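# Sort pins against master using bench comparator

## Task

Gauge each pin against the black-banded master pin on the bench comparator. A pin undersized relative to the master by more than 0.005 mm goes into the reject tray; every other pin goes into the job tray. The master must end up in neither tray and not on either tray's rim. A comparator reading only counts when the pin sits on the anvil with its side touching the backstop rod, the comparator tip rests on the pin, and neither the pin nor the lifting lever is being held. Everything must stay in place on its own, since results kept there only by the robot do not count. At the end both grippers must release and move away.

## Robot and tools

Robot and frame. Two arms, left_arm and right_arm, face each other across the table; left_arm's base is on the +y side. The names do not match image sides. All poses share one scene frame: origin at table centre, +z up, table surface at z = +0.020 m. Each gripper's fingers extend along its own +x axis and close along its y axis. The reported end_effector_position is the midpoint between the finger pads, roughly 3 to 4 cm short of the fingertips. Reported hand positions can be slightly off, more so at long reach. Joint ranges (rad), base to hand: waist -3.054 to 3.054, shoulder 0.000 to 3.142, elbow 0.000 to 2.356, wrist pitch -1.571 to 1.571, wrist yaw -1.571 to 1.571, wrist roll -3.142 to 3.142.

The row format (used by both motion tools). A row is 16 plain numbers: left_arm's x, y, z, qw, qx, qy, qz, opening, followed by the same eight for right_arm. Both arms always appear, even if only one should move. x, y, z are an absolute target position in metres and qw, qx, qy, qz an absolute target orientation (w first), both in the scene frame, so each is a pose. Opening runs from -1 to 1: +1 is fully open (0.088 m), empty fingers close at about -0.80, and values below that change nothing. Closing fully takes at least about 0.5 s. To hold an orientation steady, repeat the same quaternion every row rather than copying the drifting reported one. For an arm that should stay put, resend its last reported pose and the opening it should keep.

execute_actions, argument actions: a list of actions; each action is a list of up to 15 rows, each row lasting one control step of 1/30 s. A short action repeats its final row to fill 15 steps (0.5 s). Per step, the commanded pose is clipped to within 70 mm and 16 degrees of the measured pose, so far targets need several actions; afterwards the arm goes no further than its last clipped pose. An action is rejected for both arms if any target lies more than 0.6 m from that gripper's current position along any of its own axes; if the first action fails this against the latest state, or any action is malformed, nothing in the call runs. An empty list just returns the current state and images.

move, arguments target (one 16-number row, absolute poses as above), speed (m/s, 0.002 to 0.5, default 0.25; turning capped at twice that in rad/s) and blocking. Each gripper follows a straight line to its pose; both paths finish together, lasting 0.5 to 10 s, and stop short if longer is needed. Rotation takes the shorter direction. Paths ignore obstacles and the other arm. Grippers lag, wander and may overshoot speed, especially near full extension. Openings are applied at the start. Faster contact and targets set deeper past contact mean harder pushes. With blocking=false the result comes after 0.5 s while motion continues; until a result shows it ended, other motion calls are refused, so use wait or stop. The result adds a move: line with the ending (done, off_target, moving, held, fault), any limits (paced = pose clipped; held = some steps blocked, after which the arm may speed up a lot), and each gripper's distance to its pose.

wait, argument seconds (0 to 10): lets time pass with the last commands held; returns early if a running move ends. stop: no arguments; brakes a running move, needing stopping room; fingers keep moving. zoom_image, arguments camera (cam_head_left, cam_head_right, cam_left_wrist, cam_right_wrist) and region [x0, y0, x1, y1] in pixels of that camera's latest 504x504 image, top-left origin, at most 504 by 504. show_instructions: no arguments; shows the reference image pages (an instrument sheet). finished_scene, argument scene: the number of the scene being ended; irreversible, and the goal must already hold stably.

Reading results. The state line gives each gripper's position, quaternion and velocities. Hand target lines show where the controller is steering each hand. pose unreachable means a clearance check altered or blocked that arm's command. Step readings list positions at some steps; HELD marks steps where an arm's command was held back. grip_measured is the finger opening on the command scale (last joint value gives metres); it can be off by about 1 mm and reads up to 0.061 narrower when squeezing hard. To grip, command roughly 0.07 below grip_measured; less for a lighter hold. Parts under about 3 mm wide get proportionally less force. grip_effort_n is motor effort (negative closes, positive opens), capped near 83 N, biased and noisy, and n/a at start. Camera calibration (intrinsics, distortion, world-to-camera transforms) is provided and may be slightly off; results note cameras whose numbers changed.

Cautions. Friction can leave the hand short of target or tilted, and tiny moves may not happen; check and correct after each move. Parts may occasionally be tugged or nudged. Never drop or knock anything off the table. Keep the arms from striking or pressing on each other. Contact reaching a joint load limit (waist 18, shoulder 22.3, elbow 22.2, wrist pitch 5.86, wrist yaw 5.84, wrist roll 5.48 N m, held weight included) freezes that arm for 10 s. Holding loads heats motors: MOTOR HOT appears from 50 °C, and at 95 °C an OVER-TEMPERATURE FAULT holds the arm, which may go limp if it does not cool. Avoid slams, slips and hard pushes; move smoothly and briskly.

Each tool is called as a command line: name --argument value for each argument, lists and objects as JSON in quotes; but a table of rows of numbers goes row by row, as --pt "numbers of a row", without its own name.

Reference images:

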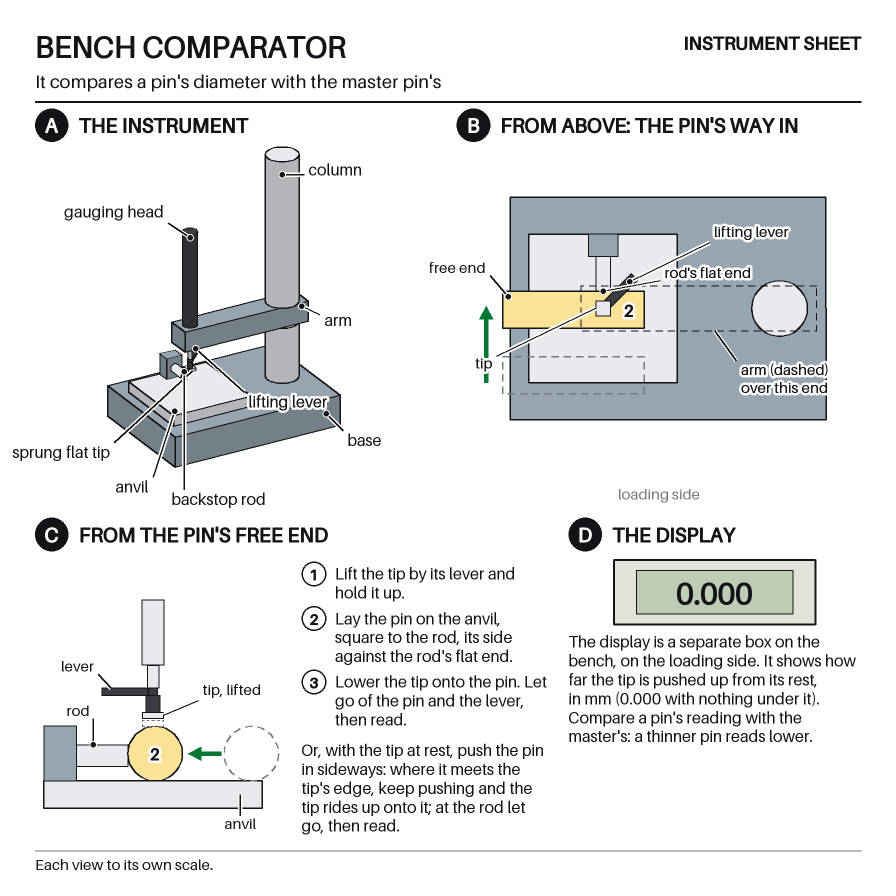

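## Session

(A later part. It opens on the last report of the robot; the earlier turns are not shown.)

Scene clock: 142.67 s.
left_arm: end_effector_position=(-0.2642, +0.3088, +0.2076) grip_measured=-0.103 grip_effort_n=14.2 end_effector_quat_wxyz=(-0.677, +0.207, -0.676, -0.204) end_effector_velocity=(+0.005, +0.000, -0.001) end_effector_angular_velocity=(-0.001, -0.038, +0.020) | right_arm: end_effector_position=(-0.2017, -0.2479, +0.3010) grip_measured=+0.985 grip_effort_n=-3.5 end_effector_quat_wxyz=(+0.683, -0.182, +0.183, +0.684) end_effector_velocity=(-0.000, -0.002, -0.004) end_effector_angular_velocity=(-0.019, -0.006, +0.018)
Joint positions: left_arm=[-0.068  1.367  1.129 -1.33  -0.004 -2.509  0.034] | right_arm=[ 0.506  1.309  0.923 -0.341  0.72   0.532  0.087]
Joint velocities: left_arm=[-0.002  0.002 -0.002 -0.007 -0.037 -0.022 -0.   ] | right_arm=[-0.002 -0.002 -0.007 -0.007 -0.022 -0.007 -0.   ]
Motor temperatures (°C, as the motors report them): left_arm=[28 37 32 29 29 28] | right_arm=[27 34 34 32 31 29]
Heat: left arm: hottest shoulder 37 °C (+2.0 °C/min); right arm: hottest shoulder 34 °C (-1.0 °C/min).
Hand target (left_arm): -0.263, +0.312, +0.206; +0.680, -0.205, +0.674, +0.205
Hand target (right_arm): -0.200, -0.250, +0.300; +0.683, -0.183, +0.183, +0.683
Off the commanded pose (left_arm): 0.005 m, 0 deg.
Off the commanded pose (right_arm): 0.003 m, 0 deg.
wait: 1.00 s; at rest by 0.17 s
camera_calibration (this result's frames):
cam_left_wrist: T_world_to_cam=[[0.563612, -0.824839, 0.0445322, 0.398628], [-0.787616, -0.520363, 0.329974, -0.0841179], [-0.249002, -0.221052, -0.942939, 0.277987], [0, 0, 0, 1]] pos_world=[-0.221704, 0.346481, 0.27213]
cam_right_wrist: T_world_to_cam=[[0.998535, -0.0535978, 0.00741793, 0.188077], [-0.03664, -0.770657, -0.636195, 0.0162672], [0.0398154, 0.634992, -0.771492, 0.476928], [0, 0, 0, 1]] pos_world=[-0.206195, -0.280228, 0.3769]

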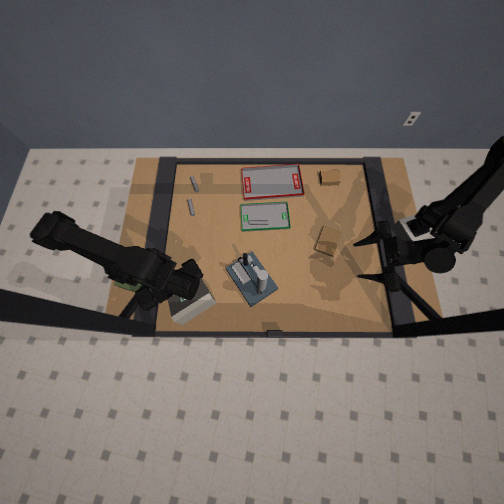

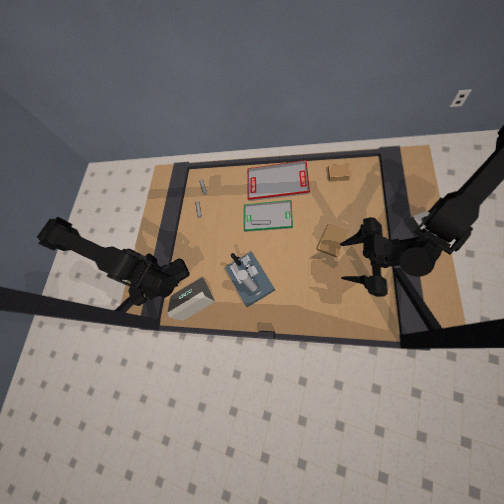

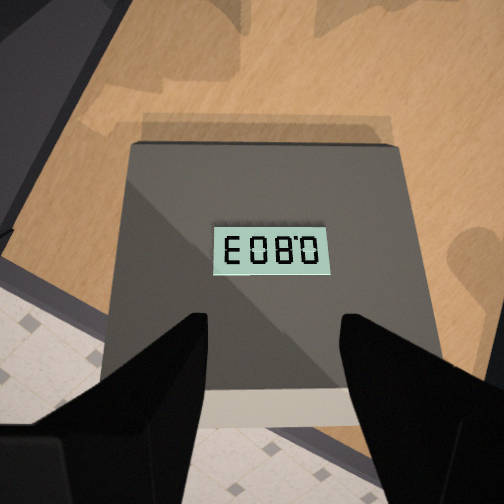

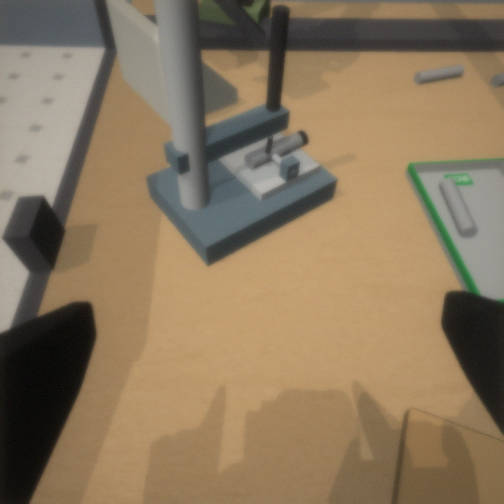

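move --target '[-0.1287,0.118,0.16,0.6767,-0.205,0.6767,0.205,-0.1, -0.2,-0.25,0.3,0.683,-0.183,0.183,0.683,1]'

move --target '[-0.1300,0.122,0.093,0.6767,-0.205,0.6767,0.205,-0.1, -0.2,-0.25,0.3,0.683,-0.183,0.183,0.683,1]' --speed 0.08

move --target '[-0.1300,0.122,0.093,0.6767,-0.205,0.6767,0.205,-0.6, -0.2,-0.25,0.3,0.683,-0.183,0.183,0.683,1]'

move --target '[-0.147,0.147,0.1,0.6767,-0.205,0.6767,0.205,-0.6, -0.2,-0.25,0.3,0.683,-0.183,0.183,0.683,1]' --speed 0.05

move --target '[-0.147,0.147,0.14,0.6767,-0.205,0.6767,0.205,-0.6, -0.2,-0.25,0.3,0.683,-0.183,0.183,0.683,1]' --speed 0.1

move --target '[-0.04,0.25,0.1,0.6767,-0.205,0.6767,0.205,-0.6, -0.2,-0.25,0.3,0.683,-0.183,0.183,0.683,1]' --speed 0.15

move --target '[-0.04,0.25,0.055,0.6767,-0.205,0.6767,0.205,-0.6, -0.2,-0.25,0.3,0.683,-0.183,0.183,0.683,1]' --speed 0.05

move --target '[-0.04,0.25,0.06,0.6767,-0.205,0.6767,0.205,0.2, -0.2,-0.25,0.3,0.683,-0.183,0.183,0.683,1]'

move --target '[-0.04,0.25,0.13,0.6767,-0.205,0.6767,0.205,0.2, -0.2,-0.25,0.3,0.683,-0.183,0.183,0.683,1]' --speed 0.15

move --target '[0.124,0.337,0.15,0.7023,-0.0825,0.7023,0.0825,0.2, -0.2,-0.25,0.3,0.683,-0.183,0.183,0.683,1]'

Scene clock: 155.17 s.
left_arm: end_effector_position=(-0.1292, +0.1211, +0.1621) grip_measured=-0.103 grip_effort_n=14.2 end_effector_quat_wxyz=(-0.676, +0.207, -0.678, -0.202) end_effector_velocity=(+0.002, -0.002, -0.000) end_effector_angular_velocity=(+0.004, -0.007, +0.010) | right_arm: end_effector_position=(-0.2017, -0.2479, +0.3010) grip_measured=+0.985 grip_effort_n=-4.0 end_effector_quat_wxyz=(+0.683, -0.182, +0.183, +0.684) end_effector_velocity=(+0.002, +0.000, -0.002) end_effector_angular_velocity=(-0.008, -0.021, +0.009)
Joint positions: left_arm=[ 0.434  2.066  1.752 -1.249  0.002 -2.006  0.034] | right_arm=[ 0.506  1.309  0.923 -0.341  0.72   0.532  0.087]
Joint velocities: left_arm=[ 0.002  0.012  0.017 -0.007 -0.007 -0.007 -0.   ] | right_arm=[-0.007 -0.002 -0.002 -0.007 -0.007 -0.022  0.   ]
Motor temperatures (°C, as the motors report them): left_arm=[28 36 32 29 29 28] | right_arm=[27 34 34 32 31 29]
Heat: left arm: hottest shoulder 36 °C (+1.0 °C/min); right arm: hottest shoulder 34 °C (+0.0 °C/min).
Hand target (left_arm): -0.128, +0.119, +0.159; +0.674, -0.205, +0.679, +0.205
Hand target (right_arm): -0.200, -0.250, +0.300; +0.683, -0.183, +0.183, +0.683
Off the commanded pose (left_arm): 0.004 m, 0 deg.
Off the commanded pose (right_arm): 0.003 m, 0 deg.
move: done
camera_calibration (this result's frames):
cam_left_wrist: T_world_to_cam=[[0.562489, -0.825561, 0.0453217, 0.169652], [-0.787245, -0.518018, 0.334519, -0.0614199], [-0.252688, -0.223843, -0.941299, 0.226809], [0, 0, 0, 1]] pos_world=[-0.086468, 0.159011, 0.226352]
cam_right_wrist: T_world_to_cam=[[0.998535, -0.0535978, 0.00741793, 0.188077], [-0.03664, -0.770657, -0.636195, 0.0162672], [0.0398154, 0.634992, -0.771492, 0.476928], [0, 0, 0, 1]] pos_world=[-0.206195, -0.280228, 0.3769]

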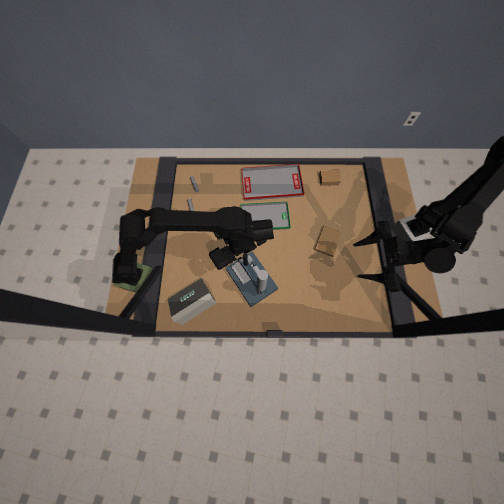

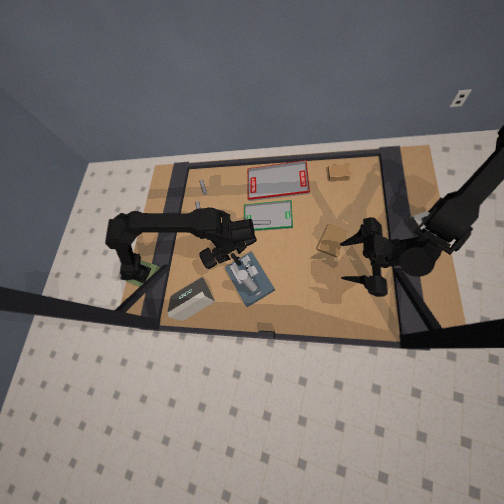

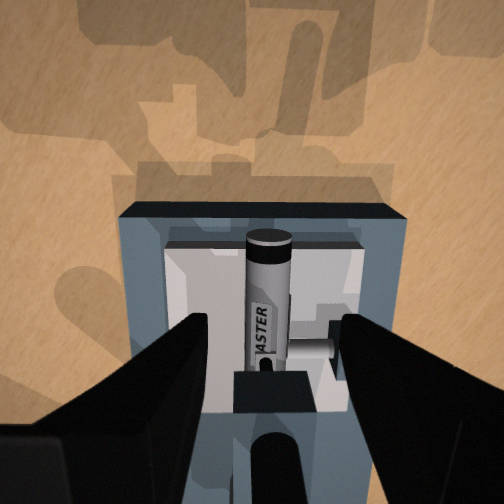

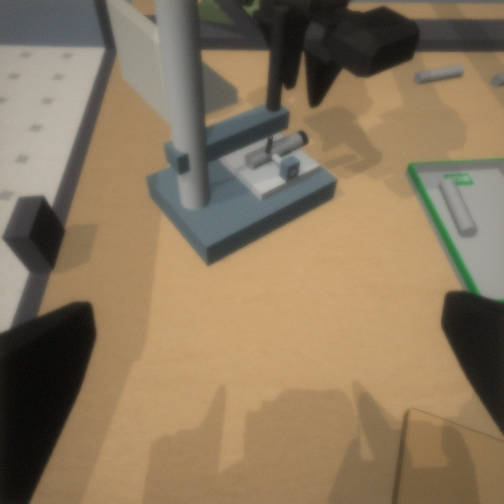

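Scene clock: 156.43 s.
left_arm: end_effector_position=(-0.1289, +0.1187, +0.1016) grip_measured=-0.103 grip_effort_n=14.2 end_effector_quat_wxyz=(-0.675, +0.213, -0.679, -0.197) end_effector_velocity=(+0.001, -0.006, +0.002) end_effector_angular_velocity=(-0.025, -0.012, -0.010) | right_arm: end_effector_position=(-0.2017, -0.2479, +0.3010) grip_measured=+0.985 grip_effort_n=-3.5 end_effector_quat_wxyz=(+0.683, -0.182, +0.183, +0.684) end_effector_velocity=(-0.002, -0.001, -0.002) end_effector_angular_velocity=(-0.016, -0.002, +0.018)
Joint positions: left_arm=[ 0.434  2.107  1.57  -1.011  0.002 -2.006  0.034] | right_arm=[ 0.506  1.309  0.923 -0.341  0.72   0.532  0.087]
Joint velocities: left_arm=[-0.002 -0.002  0.002  0.022 -0.007  0.007 -0.   ] | right_arm=[-0.002  0.002  0.002 -0.007 -0.022 -0.007 -0.   ]
Motor temperatures (°C, as the motors report them): left_arm=[28 36 32 29 29 28] | right_arm=[27 34 34 32 31 29]
Heat: left arm: hottest shoulder 36 °C (+1.0 °C/min); right arm: hottest shoulder 34 °C (+0.0 °C/min).
Hand target (left_arm): -0.130, +0.123, +0.093; +0.677, -0.205, +0.677, +0.205
Hand target (right_arm): -0.200, -0.250, +0.300; +0.683, -0.183, +0.183, +0.683
Off the commanded pose (left_arm): 0.009 m, 1 deg.
Off the commanded pose (right_arm): 0.003 m, 0 deg.
move: off_target (left_arm)
camera_calibration (this result's frames):
cam_left_wrist: T_world_to_cam=[[0.56268, -0.824537, 0.0594128, 0.168666], [-0.78785, -0.5131, 0.340617, -0.043427], [-0.250366, -0.238467, -0.938323, 0.171172], [0, 0, 0, 1]] pos_world=[-0.0862635, 0.157608, 0.165385]
cam_right_wrist: T_world_to_cam=[[0.998535, -0.0535978, 0.00741793, 0.188077], [-0.03664, -0.770657, -0.636195, 0.0162672], [0.0398154, 0.634992, -0.771492, 0.476928], [0, 0, 0, 1]] pos_world=[-0.206195, -0.280228, 0.3769]

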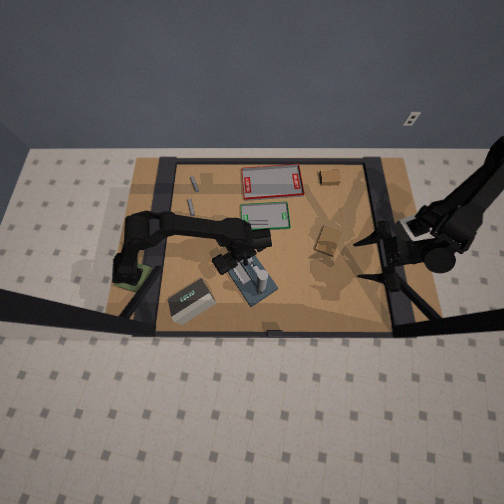

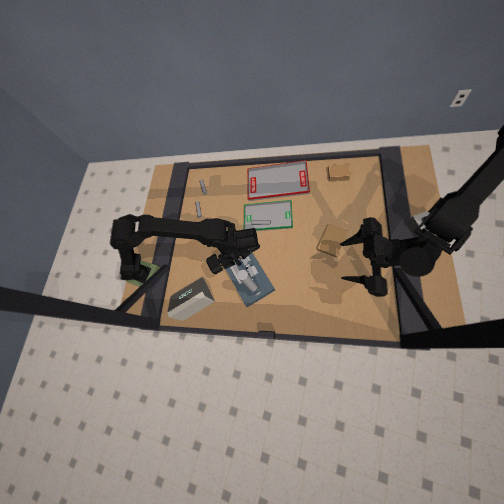

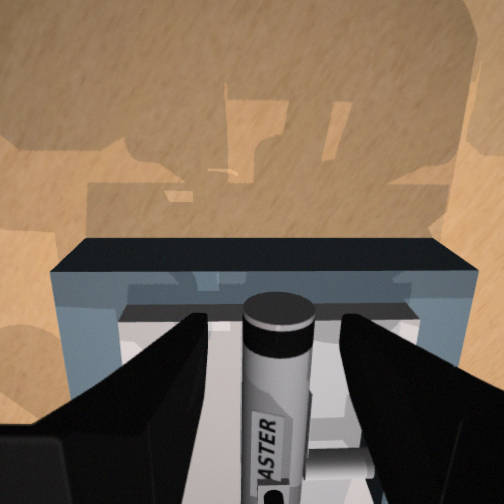

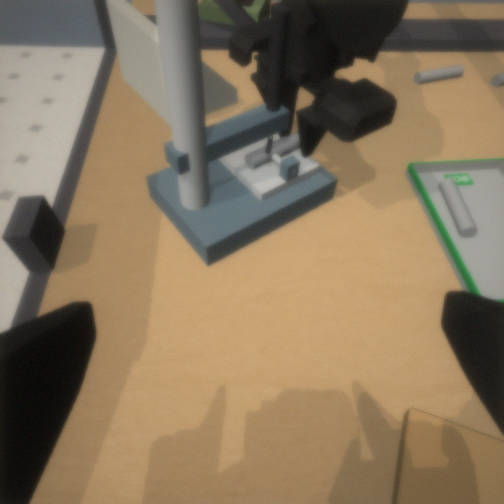

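Scene clock: 157.13 s.
left_arm: end_effector_position=(-0.1289, +0.1187, +0.1016) grip_measured=-0.517 grip_effort_n=-83.5 end_effector_quat_wxyz=(-0.675, +0.213, -0.679, -0.197) end_effector_velocity=(+0.002, +0.002, +0.000) end_effector_angular_velocity=(+0.008, -0.006, +0.010) | right_arm: end_effector_position=(-0.2017, -0.2479, +0.3010) grip_measured=+0.985 grip_effort_n=-4.0 end_effector_quat_wxyz=(+0.683, -0.182, +0.183, +0.684) end_effector_velocity=(+0.000, -0.000, +0.000) end_effector_angular_velocity=(-0.005, -0.005, +0.007)
Joint positions: left_arm=[ 0.434  2.107  1.57  -1.011  0.002 -2.006  0.014] | right_arm=[ 0.506  1.309  0.923 -0.341  0.72   0.532  0.087]
Joint velocities: left_arm=[ 0.002 -0.002 -0.002 -0.007 -0.007 -0.007  0.   ] | right_arm=[-0.002 -0.002  0.002 -0.007 -0.007 -0.007 -0.   ]
Motor temperatures (°C, as the motors report them): left_arm=[28 36 32 29 29 28] | right_arm=[27 34 34 32 31 29]
Heat: left arm: hottest shoulder 36 °C (+1.0 °C/min); right arm: hottest shoulder 34 °C (+0.0 °C/min).
Hand target (left_arm): -0.130, +0.122, +0.093; +0.677, -0.205, +0.677, +0.205
Hand target (right_arm): -0.200, -0.250, +0.300; +0.683, -0.183, +0.183, +0.683
Off the commanded pose (left_arm): 0.009 m, 1 deg.
Off the commanded pose (right_arm): 0.003 m, 0 deg.
move: off_target (left_arm)
camera_calibration (this result's frames):
cam_left_wrist: T_world_to_cam=[[0.562995, -0.824323, 0.0594082, 0.168682], [-0.787652, -0.513401, 0.340624, -0.0433664], [-0.250284, -0.238562, -0.938321, 0.171193], [0, 0, 0, 1]] pos_world=[-0.0862777, 0.157624, 0.165385]
cam_right_wrist: T_world_to_cam=[[0.998535, -0.0535978, 0.00741793, 0.188077], [-0.03664, -0.770657, -0.636195, 0.0162672], [0.0398154, 0.634992, -0.771492, 0.476928], [0, 0, 0, 1]] pos_world=[-0.206195, -0.280228, 0.3769]

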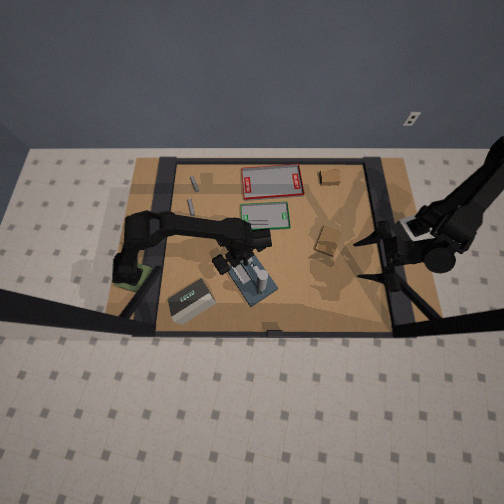

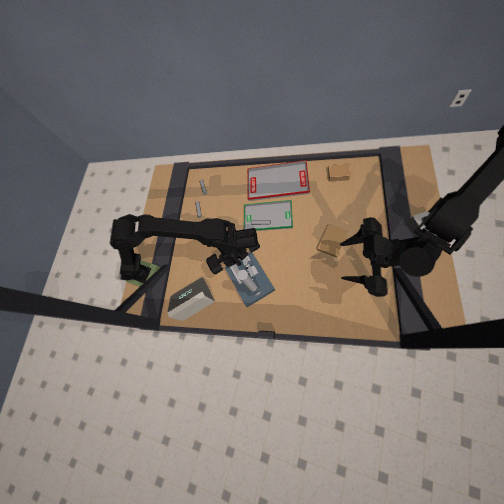

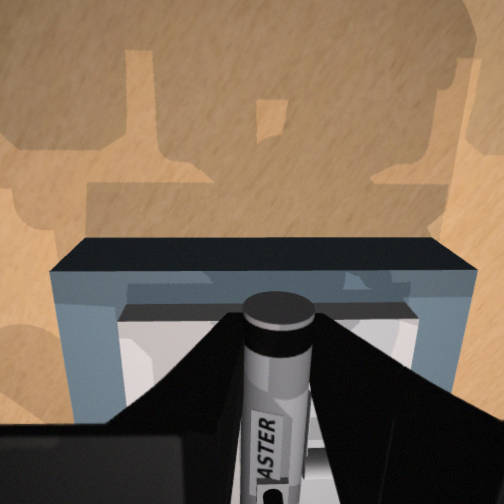

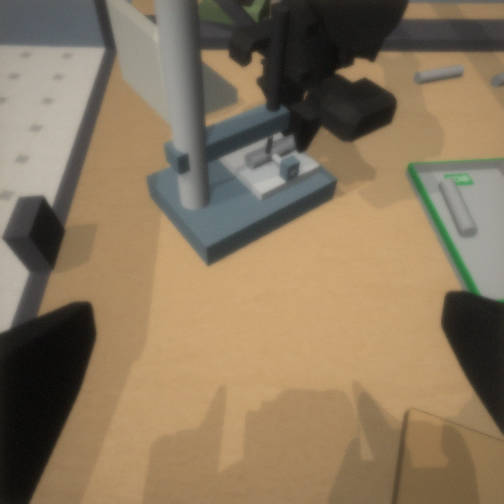

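Scene clock: 158.17 s.
left_arm: end_effector_position=(-0.1435, +0.1432, +0.1007) grip_measured=-0.517 grip_effort_n=-83.5 end_effector_quat_wxyz=(-0.675, +0.210, -0.677, -0.206) end_effector_velocity=(-0.004, +0.001, -0.000) end_effector_angular_velocity=(-0.003, +0.007, -0.015) | right_arm: end_effector_position=(-0.2017, -0.2479, +0.3010) grip_measured=+0.985 grip_effort_n=-3.5 end_effector_quat_wxyz=(+0.683, -0.182, +0.183, +0.684) end_effector_velocity=(+0.001, -0.000, -0.003) end_effector_angular_velocity=(-0.012, -0.013, +0.007)
Joint positions: left_arm=[ 0.405  2.025  1.442 -0.981  0.001 -2.043  0.014] | right_arm=[ 0.506  1.309  0.923 -0.341  0.72   0.532  0.087]
Joint velocities: left_arm=[-0.007 -0.007 -0.012  0.007  0.007  0.007 -0.   ] | right_arm=[-0.002  0.002 -0.002 -0.007 -0.007 -0.007 -0.   ]
Motor temperatures (°C, as the motors report them): left_arm=[28 36 32 29 29 28] | right_arm=[27 34 34 32 31 29]
Heat: left arm: hottest shoulder 36 °C (+0.0 °C/min); right arm: hottest shoulder 34 °C (+0.0 °C/min).
Hand target (left_arm): -0.147, +0.147, +0.100; +0.677, -0.205, +0.676, +0.205
Hand target (right_arm): -0.200, -0.250, +0.300; +0.683, -0.183, +0.183, +0.683
Off the commanded pose (left_arm): 0.005 m, 1 deg.
Off the commanded pose (right_arm): 0.003 m, 0 deg.
move: done
camera_calibration (this result's frames):
cam_left_wrist: T_world_to_cam=[[0.569685, -0.82065, 0.0446339, 0.199072], [-0.782899, -0.525353, 0.333276, -0.0388568], [-0.250054, -0.224806, -0.941772, 0.170986], [0, 0, 0, 1]] pos_world=[-0.101074, 0.181394, 0.165094]
cam_right_wrist: T_world_to_cam=[[0.998535, -0.0535978, 0.00741793, 0.188077], [-0.03664, -0.770657, -0.636195, 0.0162672], [0.0398154, 0.634992, -0.771492, 0.476928], [0, 0, 0, 1]] pos_world=[-0.206195, -0.280228, 0.3769]

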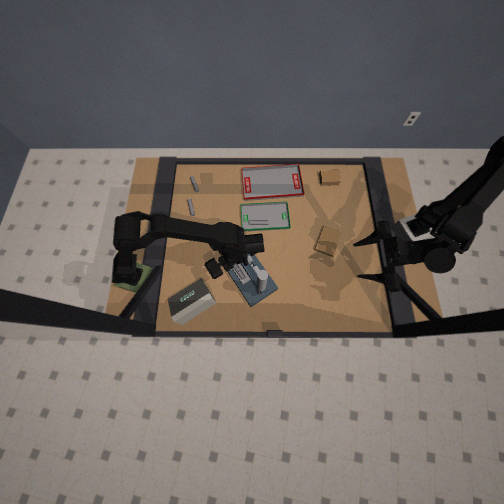

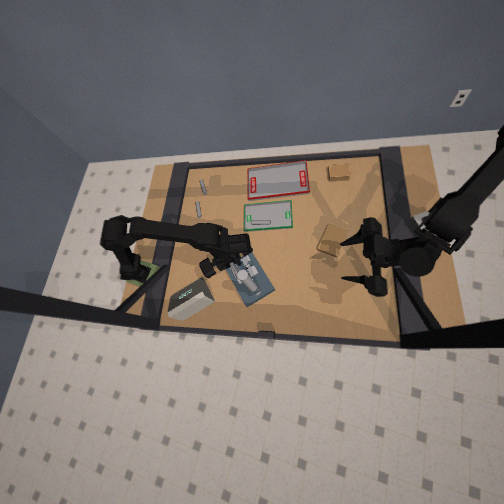

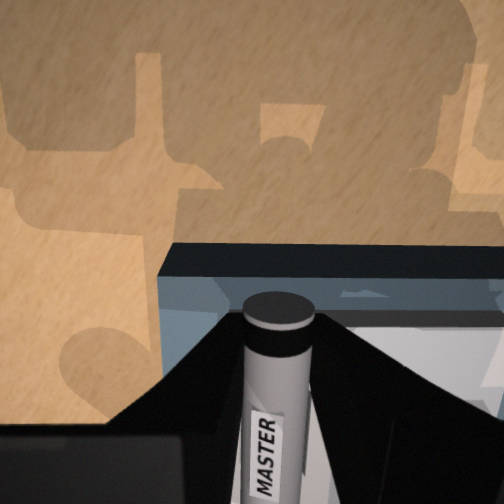

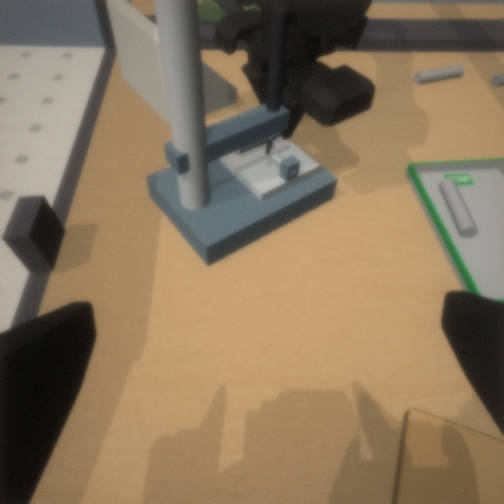

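Scene clock: 159.03 s.
left_arm: end_effector_position=(-0.1463, +0.1504, +0.1324) grip_measured=-0.517 grip_effort_n=-83.5 end_effector_quat_wxyz=(-0.677, +0.198, -0.675, -0.214) end_effector_velocity=(+0.000, +0.000, +0.005) end_effector_angular_velocity=(+0.003, -0.007, -0.010) | right_arm: end_effector_position=(-0.2017, -0.2479, +0.3010) grip_measured=+0.985 grip_effort_n=-3.5 end_effector_quat_wxyz=(+0.683, -0.182, +0.183, +0.684) end_effector_velocity=(+0.001, -0.001, -0.000) end_effector_angular_velocity=(-0.005, +0.008, -0.001)
Joint positions: left_arm=[ 0.4    1.987  1.517 -1.123  0.001 -2.043  0.014] | right_arm=[ 0.506  1.309  0.923 -0.341  0.72   0.532  0.087]
Joint velocities: left_arm=[-0.002 -0.002  0.017 -0.022 -0.007  0.007 -0.   ] | right_arm=[-0.002 -0.007 -0.002 -0.007 -0.007  0.007 -0.   ]
Motor temperatures (°C, as the motors report them): left_arm=[28 36 32 29 29 28] | right_arm=[27 34 34 32 31 29]
Heat: left arm: hottest shoulder 36 °C (+0.0 °C/min); right arm: hottest shoulder 34 °C (+0.0 °C/min).
Hand target (left_arm): -0.147, +0.147, +0.140; +0.677, -0.205, +0.677, +0.205
Hand target (right_arm): -0.200, -0.250, +0.300; +0.683, -0.183, +0.183, +0.683
Off the commanded pose (left_arm): 0.008 m, 1 deg.
Off the commanded pose (right_arm): 0.003 m, 0 deg.
move: done
camera_calibration (this result's frames):
cam_left_wrist: T_world_to_cam=[[0.565404, -0.824596, 0.0189669, 0.208578], [-0.784572, -0.53058, 0.32083, -0.045679], [-0.254492, -0.196279, -0.946947, 0.197436], [0, 0, 0, 1]] pos_world=[-0.103523, 0.186509, 0.19766]
cam_right_wrist: T_world_to_cam=[[0.998535, -0.0535978, 0.00741793, 0.188077], [-0.03664, -0.770657, -0.636195, 0.0162672], [0.0398154, 0.634992, -0.771492, 0.476928], [0, 0, 0, 1]] pos_world=[-0.206195, -0.280228, 0.3769]

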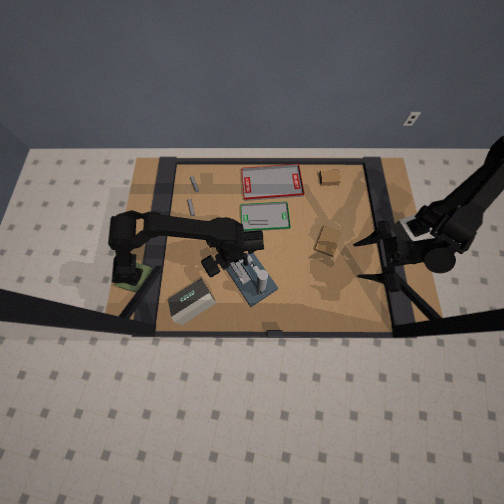

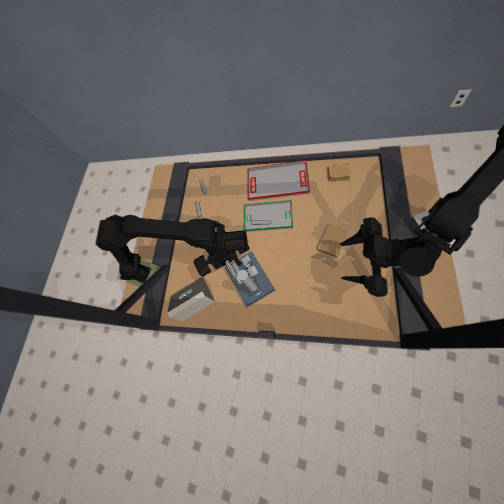

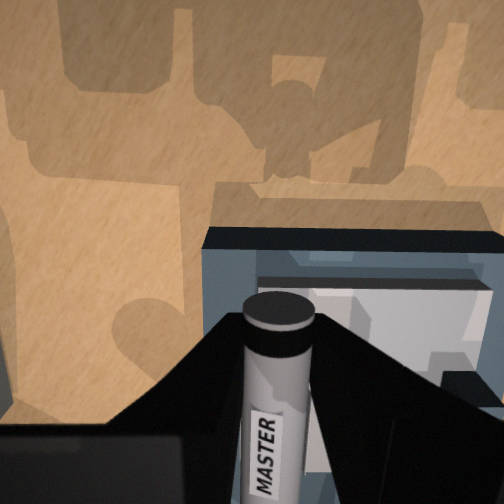

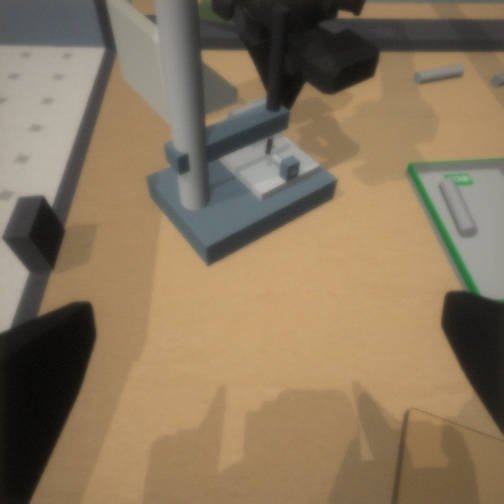

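Scene clock: 160.50 s.
left_arm: end_effector_position=(-0.0415, +0.2485, +0.0990) grip_measured=-0.517 grip_effort_n=-83.5 end_effector_quat_wxyz=(-0.676, +0.203, -0.678, -0.206) end_effector_velocity=(+0.003, +0.005, +0.000) end_effector_angular_velocity=(+0.010, -0.003, +0.005) | right_arm: end_effector_position=(-0.2017, -0.2479, +0.3010) grip_measured=+0.985 grip_effort_n=-3.0 end_effector_quat_wxyz=(+0.683, -0.182, +0.183, +0.684) end_effector_velocity=(+0.001, -0.001, -0.000) end_effector_angular_velocity=(-0.005, -0.005, +0.007)
Joint positions: left_arm=[ 0.788  1.791  1.113 -0.897  0.001 -1.652  0.014] | right_arm=[ 0.506  1.309  0.923 -0.341  0.72   0.532  0.087]
Joint velocities: left_arm=[ 0.012 -0.007 -0.007 -0.007 -0.007  0.007 -0.   ] | right_arm=[-0.002 -0.007 -0.002 -0.007 -0.007 -0.007 -0.   ]
Motor temperatures (°C, as the motors report them): left_arm=[28 36 32 29 29 28] | right_arm=[27 34 34 32 31 29]
Heat: left arm: hottest shoulder 36 °C (+0.0 °C/min); right arm: hottest shoulder 34 °C (+0.0 °C/min).
Hand target (left_arm): -0.042, +0.251, +0.100; +0.675, -0.206, +0.679, +0.204
Hand target (right_arm): -0.200, -0.250, +0.300; +0.683, -0.183, +0.183, +0.683
Off the commanded pose (left_arm): 0.002 m, 0 deg.
Off the commanded pose (right_arm): 0.003 m, 0 deg.
move: done
camera_calibration (this result's frames):
cam_left_wrist: T_world_to_cam=[[0.562888, -0.825802, 0.0347743, 0.229424], [-0.786334, -0.522075, 0.330328, 0.0961292], [-0.254631, -0.213282, -0.943225, 0.215598], [0, 0, 0, 1]] pos_world=[0.0013473, 0.285629, 0.163625]
cam_right_wrist: T_world_to_cam=[[0.998535, -0.0535978, 0.00741793, 0.188077], [-0.03664, -0.770657, -0.636195, 0.0162672], [0.0398154, 0.634992, -0.771492, 0.476928], [0, 0, 0, 1]] pos_world=[-0.206195, -0.280228, 0.3769]

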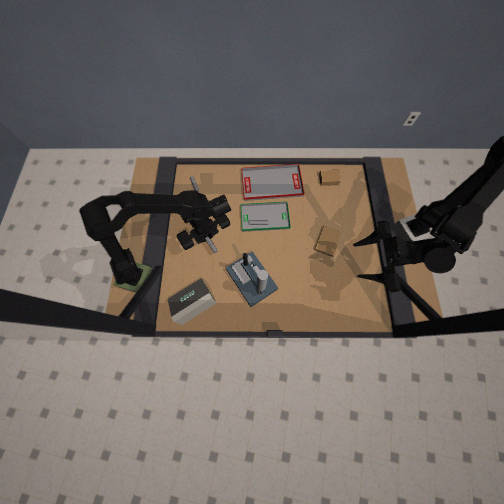

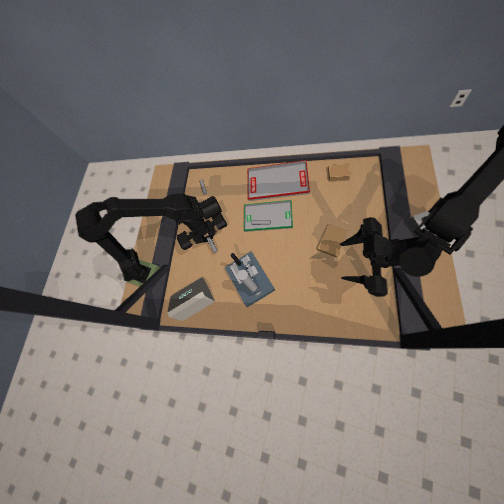

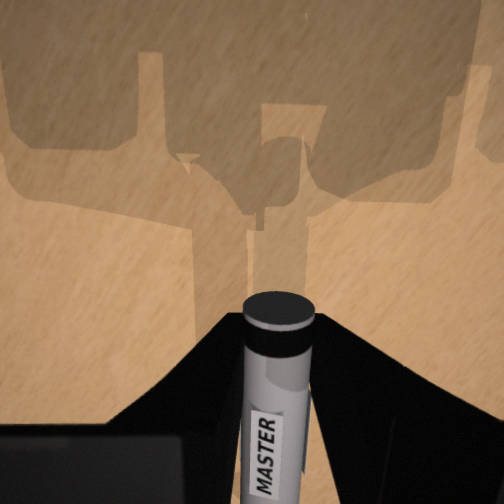

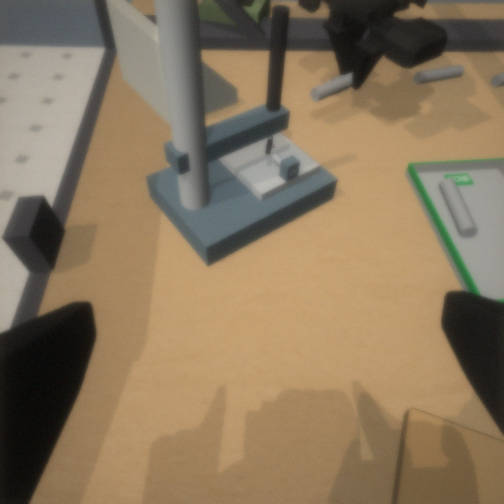

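Scene clock: 161.77 s.
left_arm: end_effector_position=(-0.0395, +0.2465, +0.0597) grip_measured=-0.517 grip_effort_n=-83.5 end_effector_quat_wxyz=(-0.678, +0.210, -0.676, -0.199) end_effector_velocity=(+0.001, -0.000, -0.001) end_effector_angular_velocity=(+0.001, -0.007, +0.005) | right_arm: end_effector_position=(-0.2017, -0.2479, +0.3010) grip_measured=+0.985 grip_effort_n=-3.0 end_effector_quat_wxyz=(+0.683, -0.182, +0.183, +0.684) end_effector_velocity=(-0.001, -0.001, -0.003) end_effector_angular_velocity=(-0.012, -0.025, +0.019)
Joint positions: left_arm=[ 0.791  1.862  1.026 -0.72   0.001 -1.648  0.014] | right_arm=[ 0.506  1.309  0.923 -0.341  0.72   0.532  0.087]
Joint velocities: left_arm=[-0.002  0.002 -0.002  0.007 -0.007 -0.007  0.   ] | right_arm=[ 0.002  0.002 -0.002 -0.007 -0.007 -0.022 -0.   ]
Motor temperatures (°C, as the motors report them): left_arm=[28 36 32 29 29 28] | right_arm=[27 34 34 32 31 29]
Heat: left arm: hottest shoulder 36 °C (+0.0 °C/min); right arm: hottest shoulder 34 °C (+0.0 °C/min).
Hand target (left_arm): -0.040, +0.250, +0.055; +0.677, -0.205, +0.677, +0.205
Hand target (right_arm): -0.200, -0.250, +0.300; +0.683, -0.183, +0.183, +0.683
Off the commanded pose (left_arm): 0.006 m, 1 deg.
Off the commanded pose (right_arm): 0.003 m, 0 deg.
move: done
camera_calibration (this result's frames):
cam_left_wrist: T_world_to_cam=[[0.56151, -0.825672, 0.0545187, 0.226781], [-0.790132, -0.51544, 0.331682, 0.107813], [-0.24576, -0.22932, -0.941815, 0.182865], [0, 0, 0, 1]] pos_world=[0.00278715, 0.284753, 0.124101]
cam_right_wrist: T_world_to_cam=[[0.998535, -0.0535978, 0.00741793, 0.188077], [-0.03664, -0.770657, -0.636195, 0.0162672], [0.0398154, 0.634992, -0.771492, 0.476928], [0, 0, 0, 1]] pos_world=[-0.206195, -0.280228, 0.3769]

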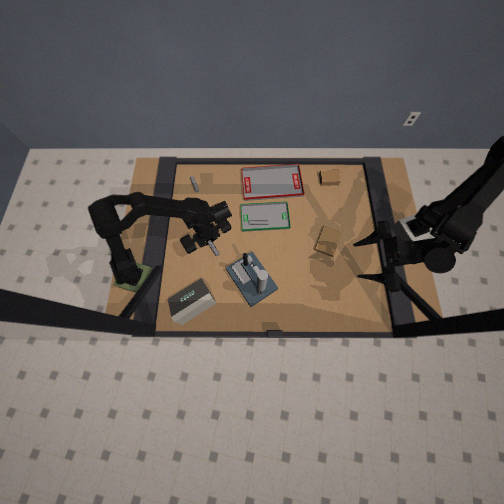

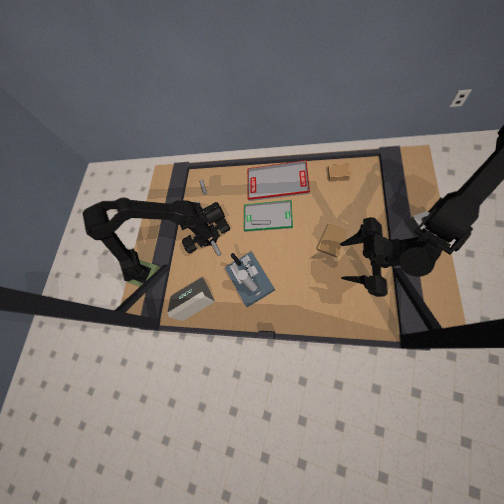

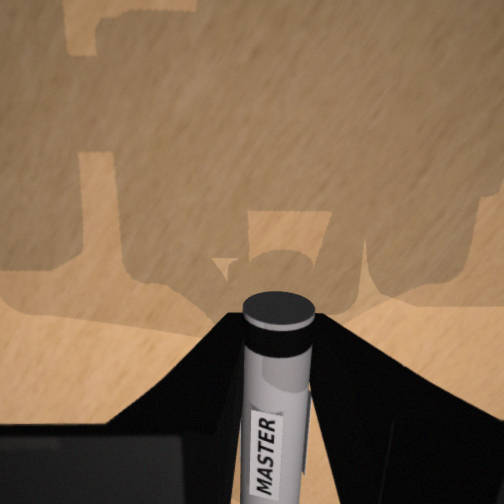

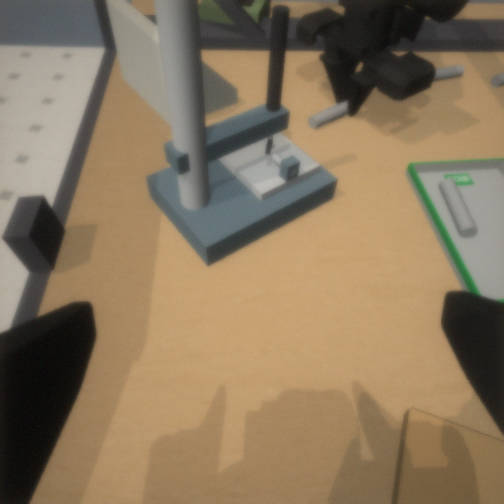

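Scene clock: 162.50 s.
left_arm: end_effector_position=(-0.0411, +0.2493, +0.0597) grip_measured=+0.195 grip_effort_n=14.2 end_effector_quat_wxyz=(-0.677, +0.205, -0.677, -0.204) end_effector_velocity=(+0.000, +0.001, +0.001) end_effector_angular_velocity=(+0.006, -0.005, +0.005) | right_arm: end_effector_position=(-0.2017, -0.2479, +0.3010) grip_measured=+0.985 grip_effort_n=-3.5 end_effector_quat_wxyz=(+0.683, -0.182, +0.183, +0.684) end_effector_velocity=(+0.004, -0.001, -0.002) end_effector_angular_velocity=(-0.015, -0.016, +0.002)
Joint positions: left_arm=[ 0.791  1.862  1.026 -0.734  0.001 -1.648  0.049] | right_arm=[ 0.506  1.309  0.923 -0.341  0.72   0.532  0.087]
Joint velocities: left_arm=[-0.002 -0.002  0.002 -0.007 -0.007 -0.007  0.001] | right_arm=[-0.007 -0.007 -0.002 -0.022 -0.007 -0.007 -0.   ]
Motor temperatures (°C, as the motors report them): left_arm=[28 36 32 29 29 28] | right_arm=[27 34 34 32 31 29]
Heat: left arm: hottest shoulder 36 °C (+0.0 °C/min); right arm: hottest shoulder 34 °C (+0.0 °C/min).
Hand target (left_arm): -0.040, +0.250, +0.060; +0.677, -0.205, +0.677, +0.205
Hand target (right_arm): -0.200, -0.250, +0.300; +0.683, -0.183, +0.183, +0.683
Off the commanded pose (left_arm): 0.001 m, 0 deg.
Off the commanded pose (right_arm): 0.003 m, 0 deg.
move: done
camera_calibration (this result's frames):
cam_left_wrist: T_world_to_cam=[[0.561845, -0.82627, 0.0400939, 0.230953], [-0.787788, -0.51963, 0.330718, 0.109222], [-0.252428, -0.217398, -0.942878, 0.179913], [0, 0, 0, 1]] pos_world=[0.00169936, 0.286697, 0.124254]
cam_right_wrist: T_world_to_cam=[[0.998535, -0.0535978, 0.00741793, 0.188077], [-0.03664, -0.770657, -0.636195, 0.0162672], [0.0398154, 0.634992, -0.771492, 0.476928], [0, 0, 0, 1]] pos_world=[-0.206195, -0.280228, 0.3769]

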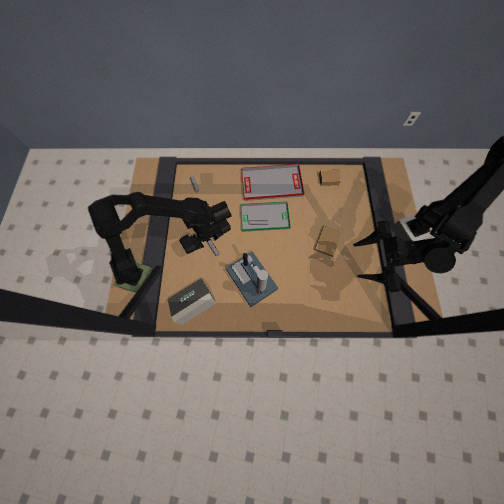

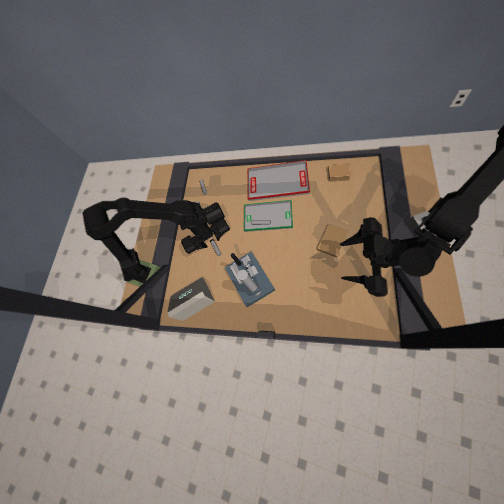

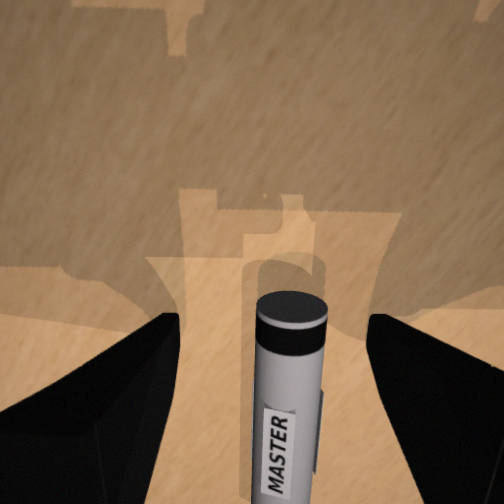

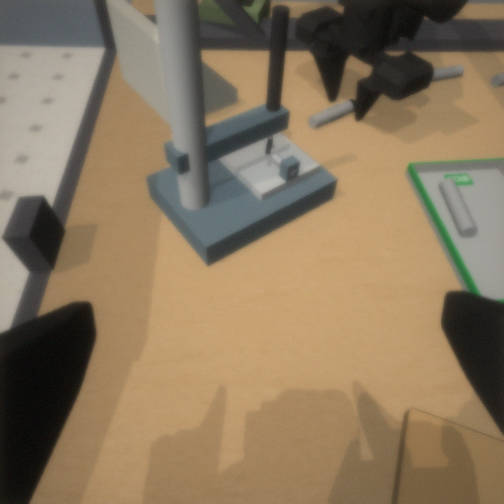

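Scene clock: 163.43 s.
left_arm: end_effector_position=(-0.0422, +0.2513, +0.1250) grip_measured=+0.197 grip_effort_n=14.2 end_effector_quat_wxyz=(-0.675, +0.200, -0.678, -0.209) end_effector_velocity=(+0.001, +0.005, +0.004) end_effector_angular_velocity=(+0.023, +0.004, +0.029) | right_arm: end_effector_position=(-0.2017, -0.2479, +0.3010) grip_measured=+0.985 grip_effort_n=-3.5 end_effector_quat_wxyz=(+0.683, -0.182, +0.183, +0.684) end_effector_velocity=(-0.000, +0.000, -0.006) end_effector_angular_velocity=(-0.022, -0.010, +0.013)
Joint positions: left_arm=[ 0.791  1.751  1.175 -1.009  0.001 -1.648  0.049] | right_arm=[ 0.506  1.309  0.923 -0.341  0.72   0.532  0.087]
Joint velocities: left_arm=[ 0.007 -0.002  0.012 -0.037 -0.007 -0.022  0.   ] | right_arm=[-0.007  0.007 -0.002 -0.007 -0.022 -0.007  0.   ]
Motor temperatures (°C, as the motors report them): left_arm=[28 36 32 29 29 28] | right_arm=[27 34 34 32 31 29]
Heat: left arm: hottest shoulder 36 °C (+0.0 °C/min); right arm: hottest shoulder 34 °C (+0.0 °C/min).
Hand target (left_arm): -0.040, +0.250, +0.130; +0.677, -0.205, +0.677, +0.205
Hand target (right_arm): -0.200, -0.250, +0.300; +0.683, -0.183, +0.183, +0.683
Off the commanded pose (left_arm): 0.006 m, 1 deg.
Off the commanded pose (right_arm): 0.003 m, 0 deg.
move: done
camera_calibration (this result's frames):
cam_left_wrist: T_world_to_cam=[[0.562083, -0.826695, 0.0252809, 0.232628], [-0.78539, -0.523918, 0.329656, 0.0890919], [-0.25928, -0.205149, -0.943763, 0.238401], [0, 0, 0, 1]] pos_world=[0.0010285, 0.287897, 0.189743]
cam_right_wrist: T_world_to_cam=[[0.998535, -0.0535978, 0.00741793, 0.188077], [-0.03664, -0.770657, -0.636195, 0.0162672], [0.0398154, 0.634992, -0.771492, 0.476928], [0, 0, 0, 1]] pos_world=[-0.206195, -0.280228, 0.3769]

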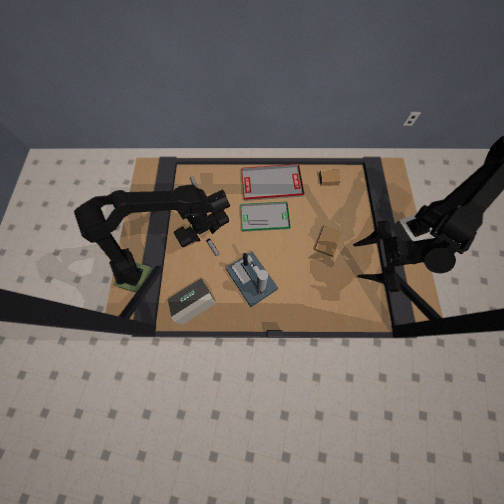

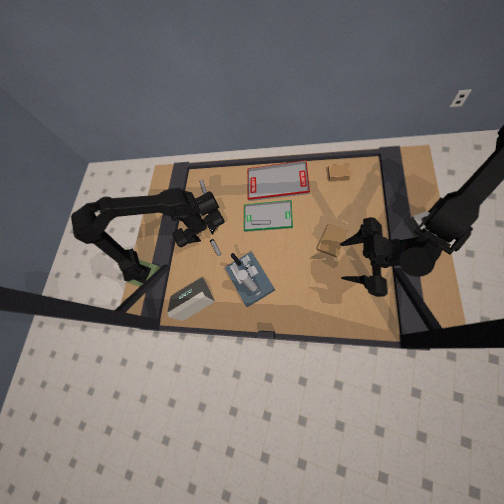

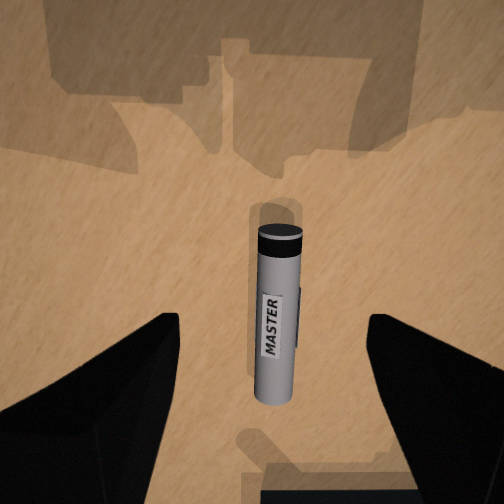

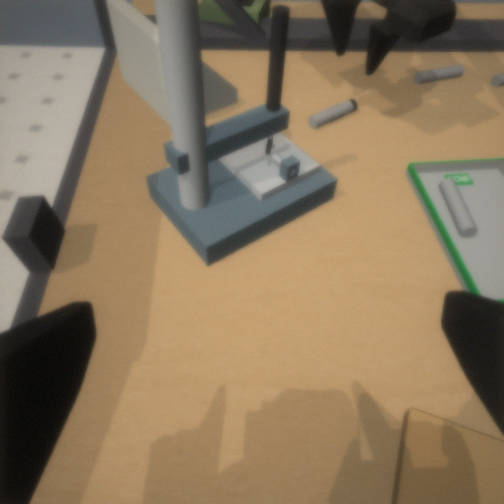

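Scene clock: 164.77 s.
left_arm: end_effector_position=(+0.1202, +0.3374, +0.1513) grip_measured=+0.197 grip_effort_n=14.2 end_effector_quat_wxyz=(-0.703, +0.085, -0.701, -0.081) end_effector_velocity=(+0.003, +0.004, +0.001) end_effector_angular_velocity=(+0.012, +0.007, +0.005) | right_arm: end_effector_position=(-0.2017, -0.2479, +0.3010) grip_measured=+0.985 grip_effort_n=-3.5 end_effector_quat_wxyz=(+0.683, -0.182, +0.183, +0.684) end_effector_velocity=(-0.002, -0.003, -0.001) end_effector_angular_velocity=(-0.013, -0.011, +0.030)
Joint positions: left_arm=[ 1.332  1.911  1.487 -1.142  0.003 -0.754  0.049] | right_arm=[ 0.506  1.309  0.923 -0.341  0.72   0.532  0.087]
Joint velocities: left_arm=[ 0.012  0.012  0.022 -0.022 -0.007  0.007 -0.   ] | right_arm=[ 0.002 -0.007 -0.002 -0.007 -0.022 -0.022  0.   ]
Motor temperatures (°C, as the motors report them): left_arm=[28 36 32 29 29 28] | right_arm=[27 34 34 32 31 29]
Heat: left arm: hottest shoulder 36 °C (+0.0 °C/min); right arm: hottest shoulder 34 °C (+0.0 °C/min).
Hand target (left_arm): +0.123, +0.337, +0.150; +0.701, -0.085, +0.704, +0.080
Hand target (right_arm): -0.200, -0.250, +0.300; +0.683, -0.183, +0.183, +0.683
Off the commanded pose (left_arm): 0.004 m, 0 deg.
Off the commanded pose (right_arm): 0.003 m, 0 deg.
move: done
camera_calibration (this result's frames):
cam_left_wrist: T_world_to_cam=[[0.241479, -0.969344, 0.0453798, 0.295489], [-0.920346, -0.213946, 0.327401, 0.16506], [-0.307655, -0.120826, -0.943795, 0.30038], [0, 0, 0, 1]] pos_world=[0.172972, 0.358038, 0.216047]
cam_right_wrist: T_world_to_cam=[[0.998535, -0.0535978, 0.00741793, 0.188077], [-0.03664, -0.770657, -0.636195, 0.0162672], [0.0398154, 0.634992, -0.771492, 0.476928], [0, 0, 0, 1]] pos_world=[-0.206195, -0.280228, 0.3769]

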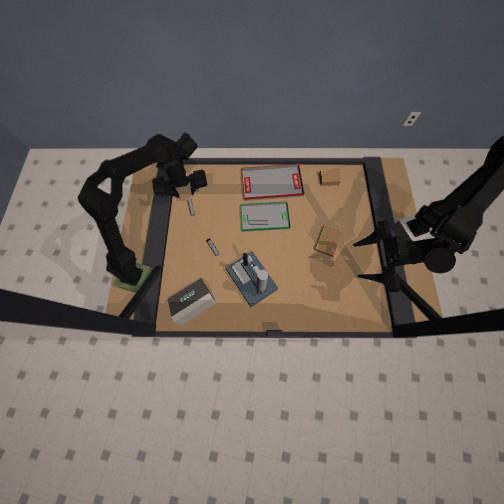

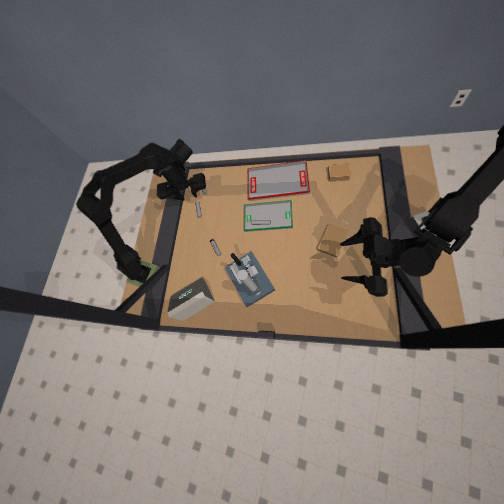

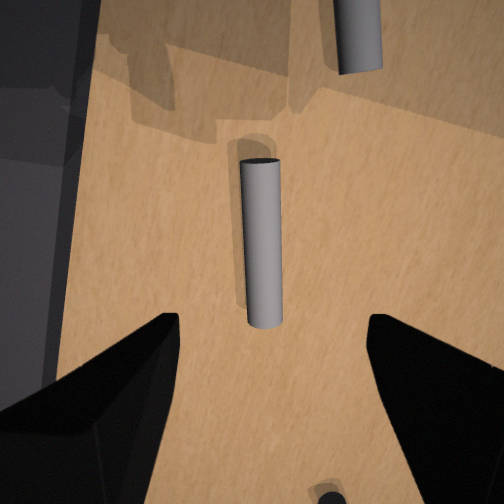

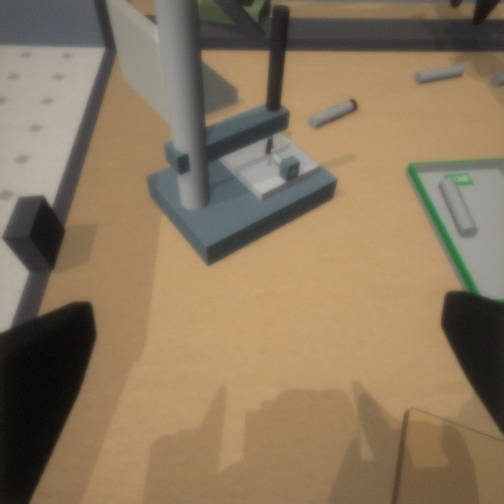

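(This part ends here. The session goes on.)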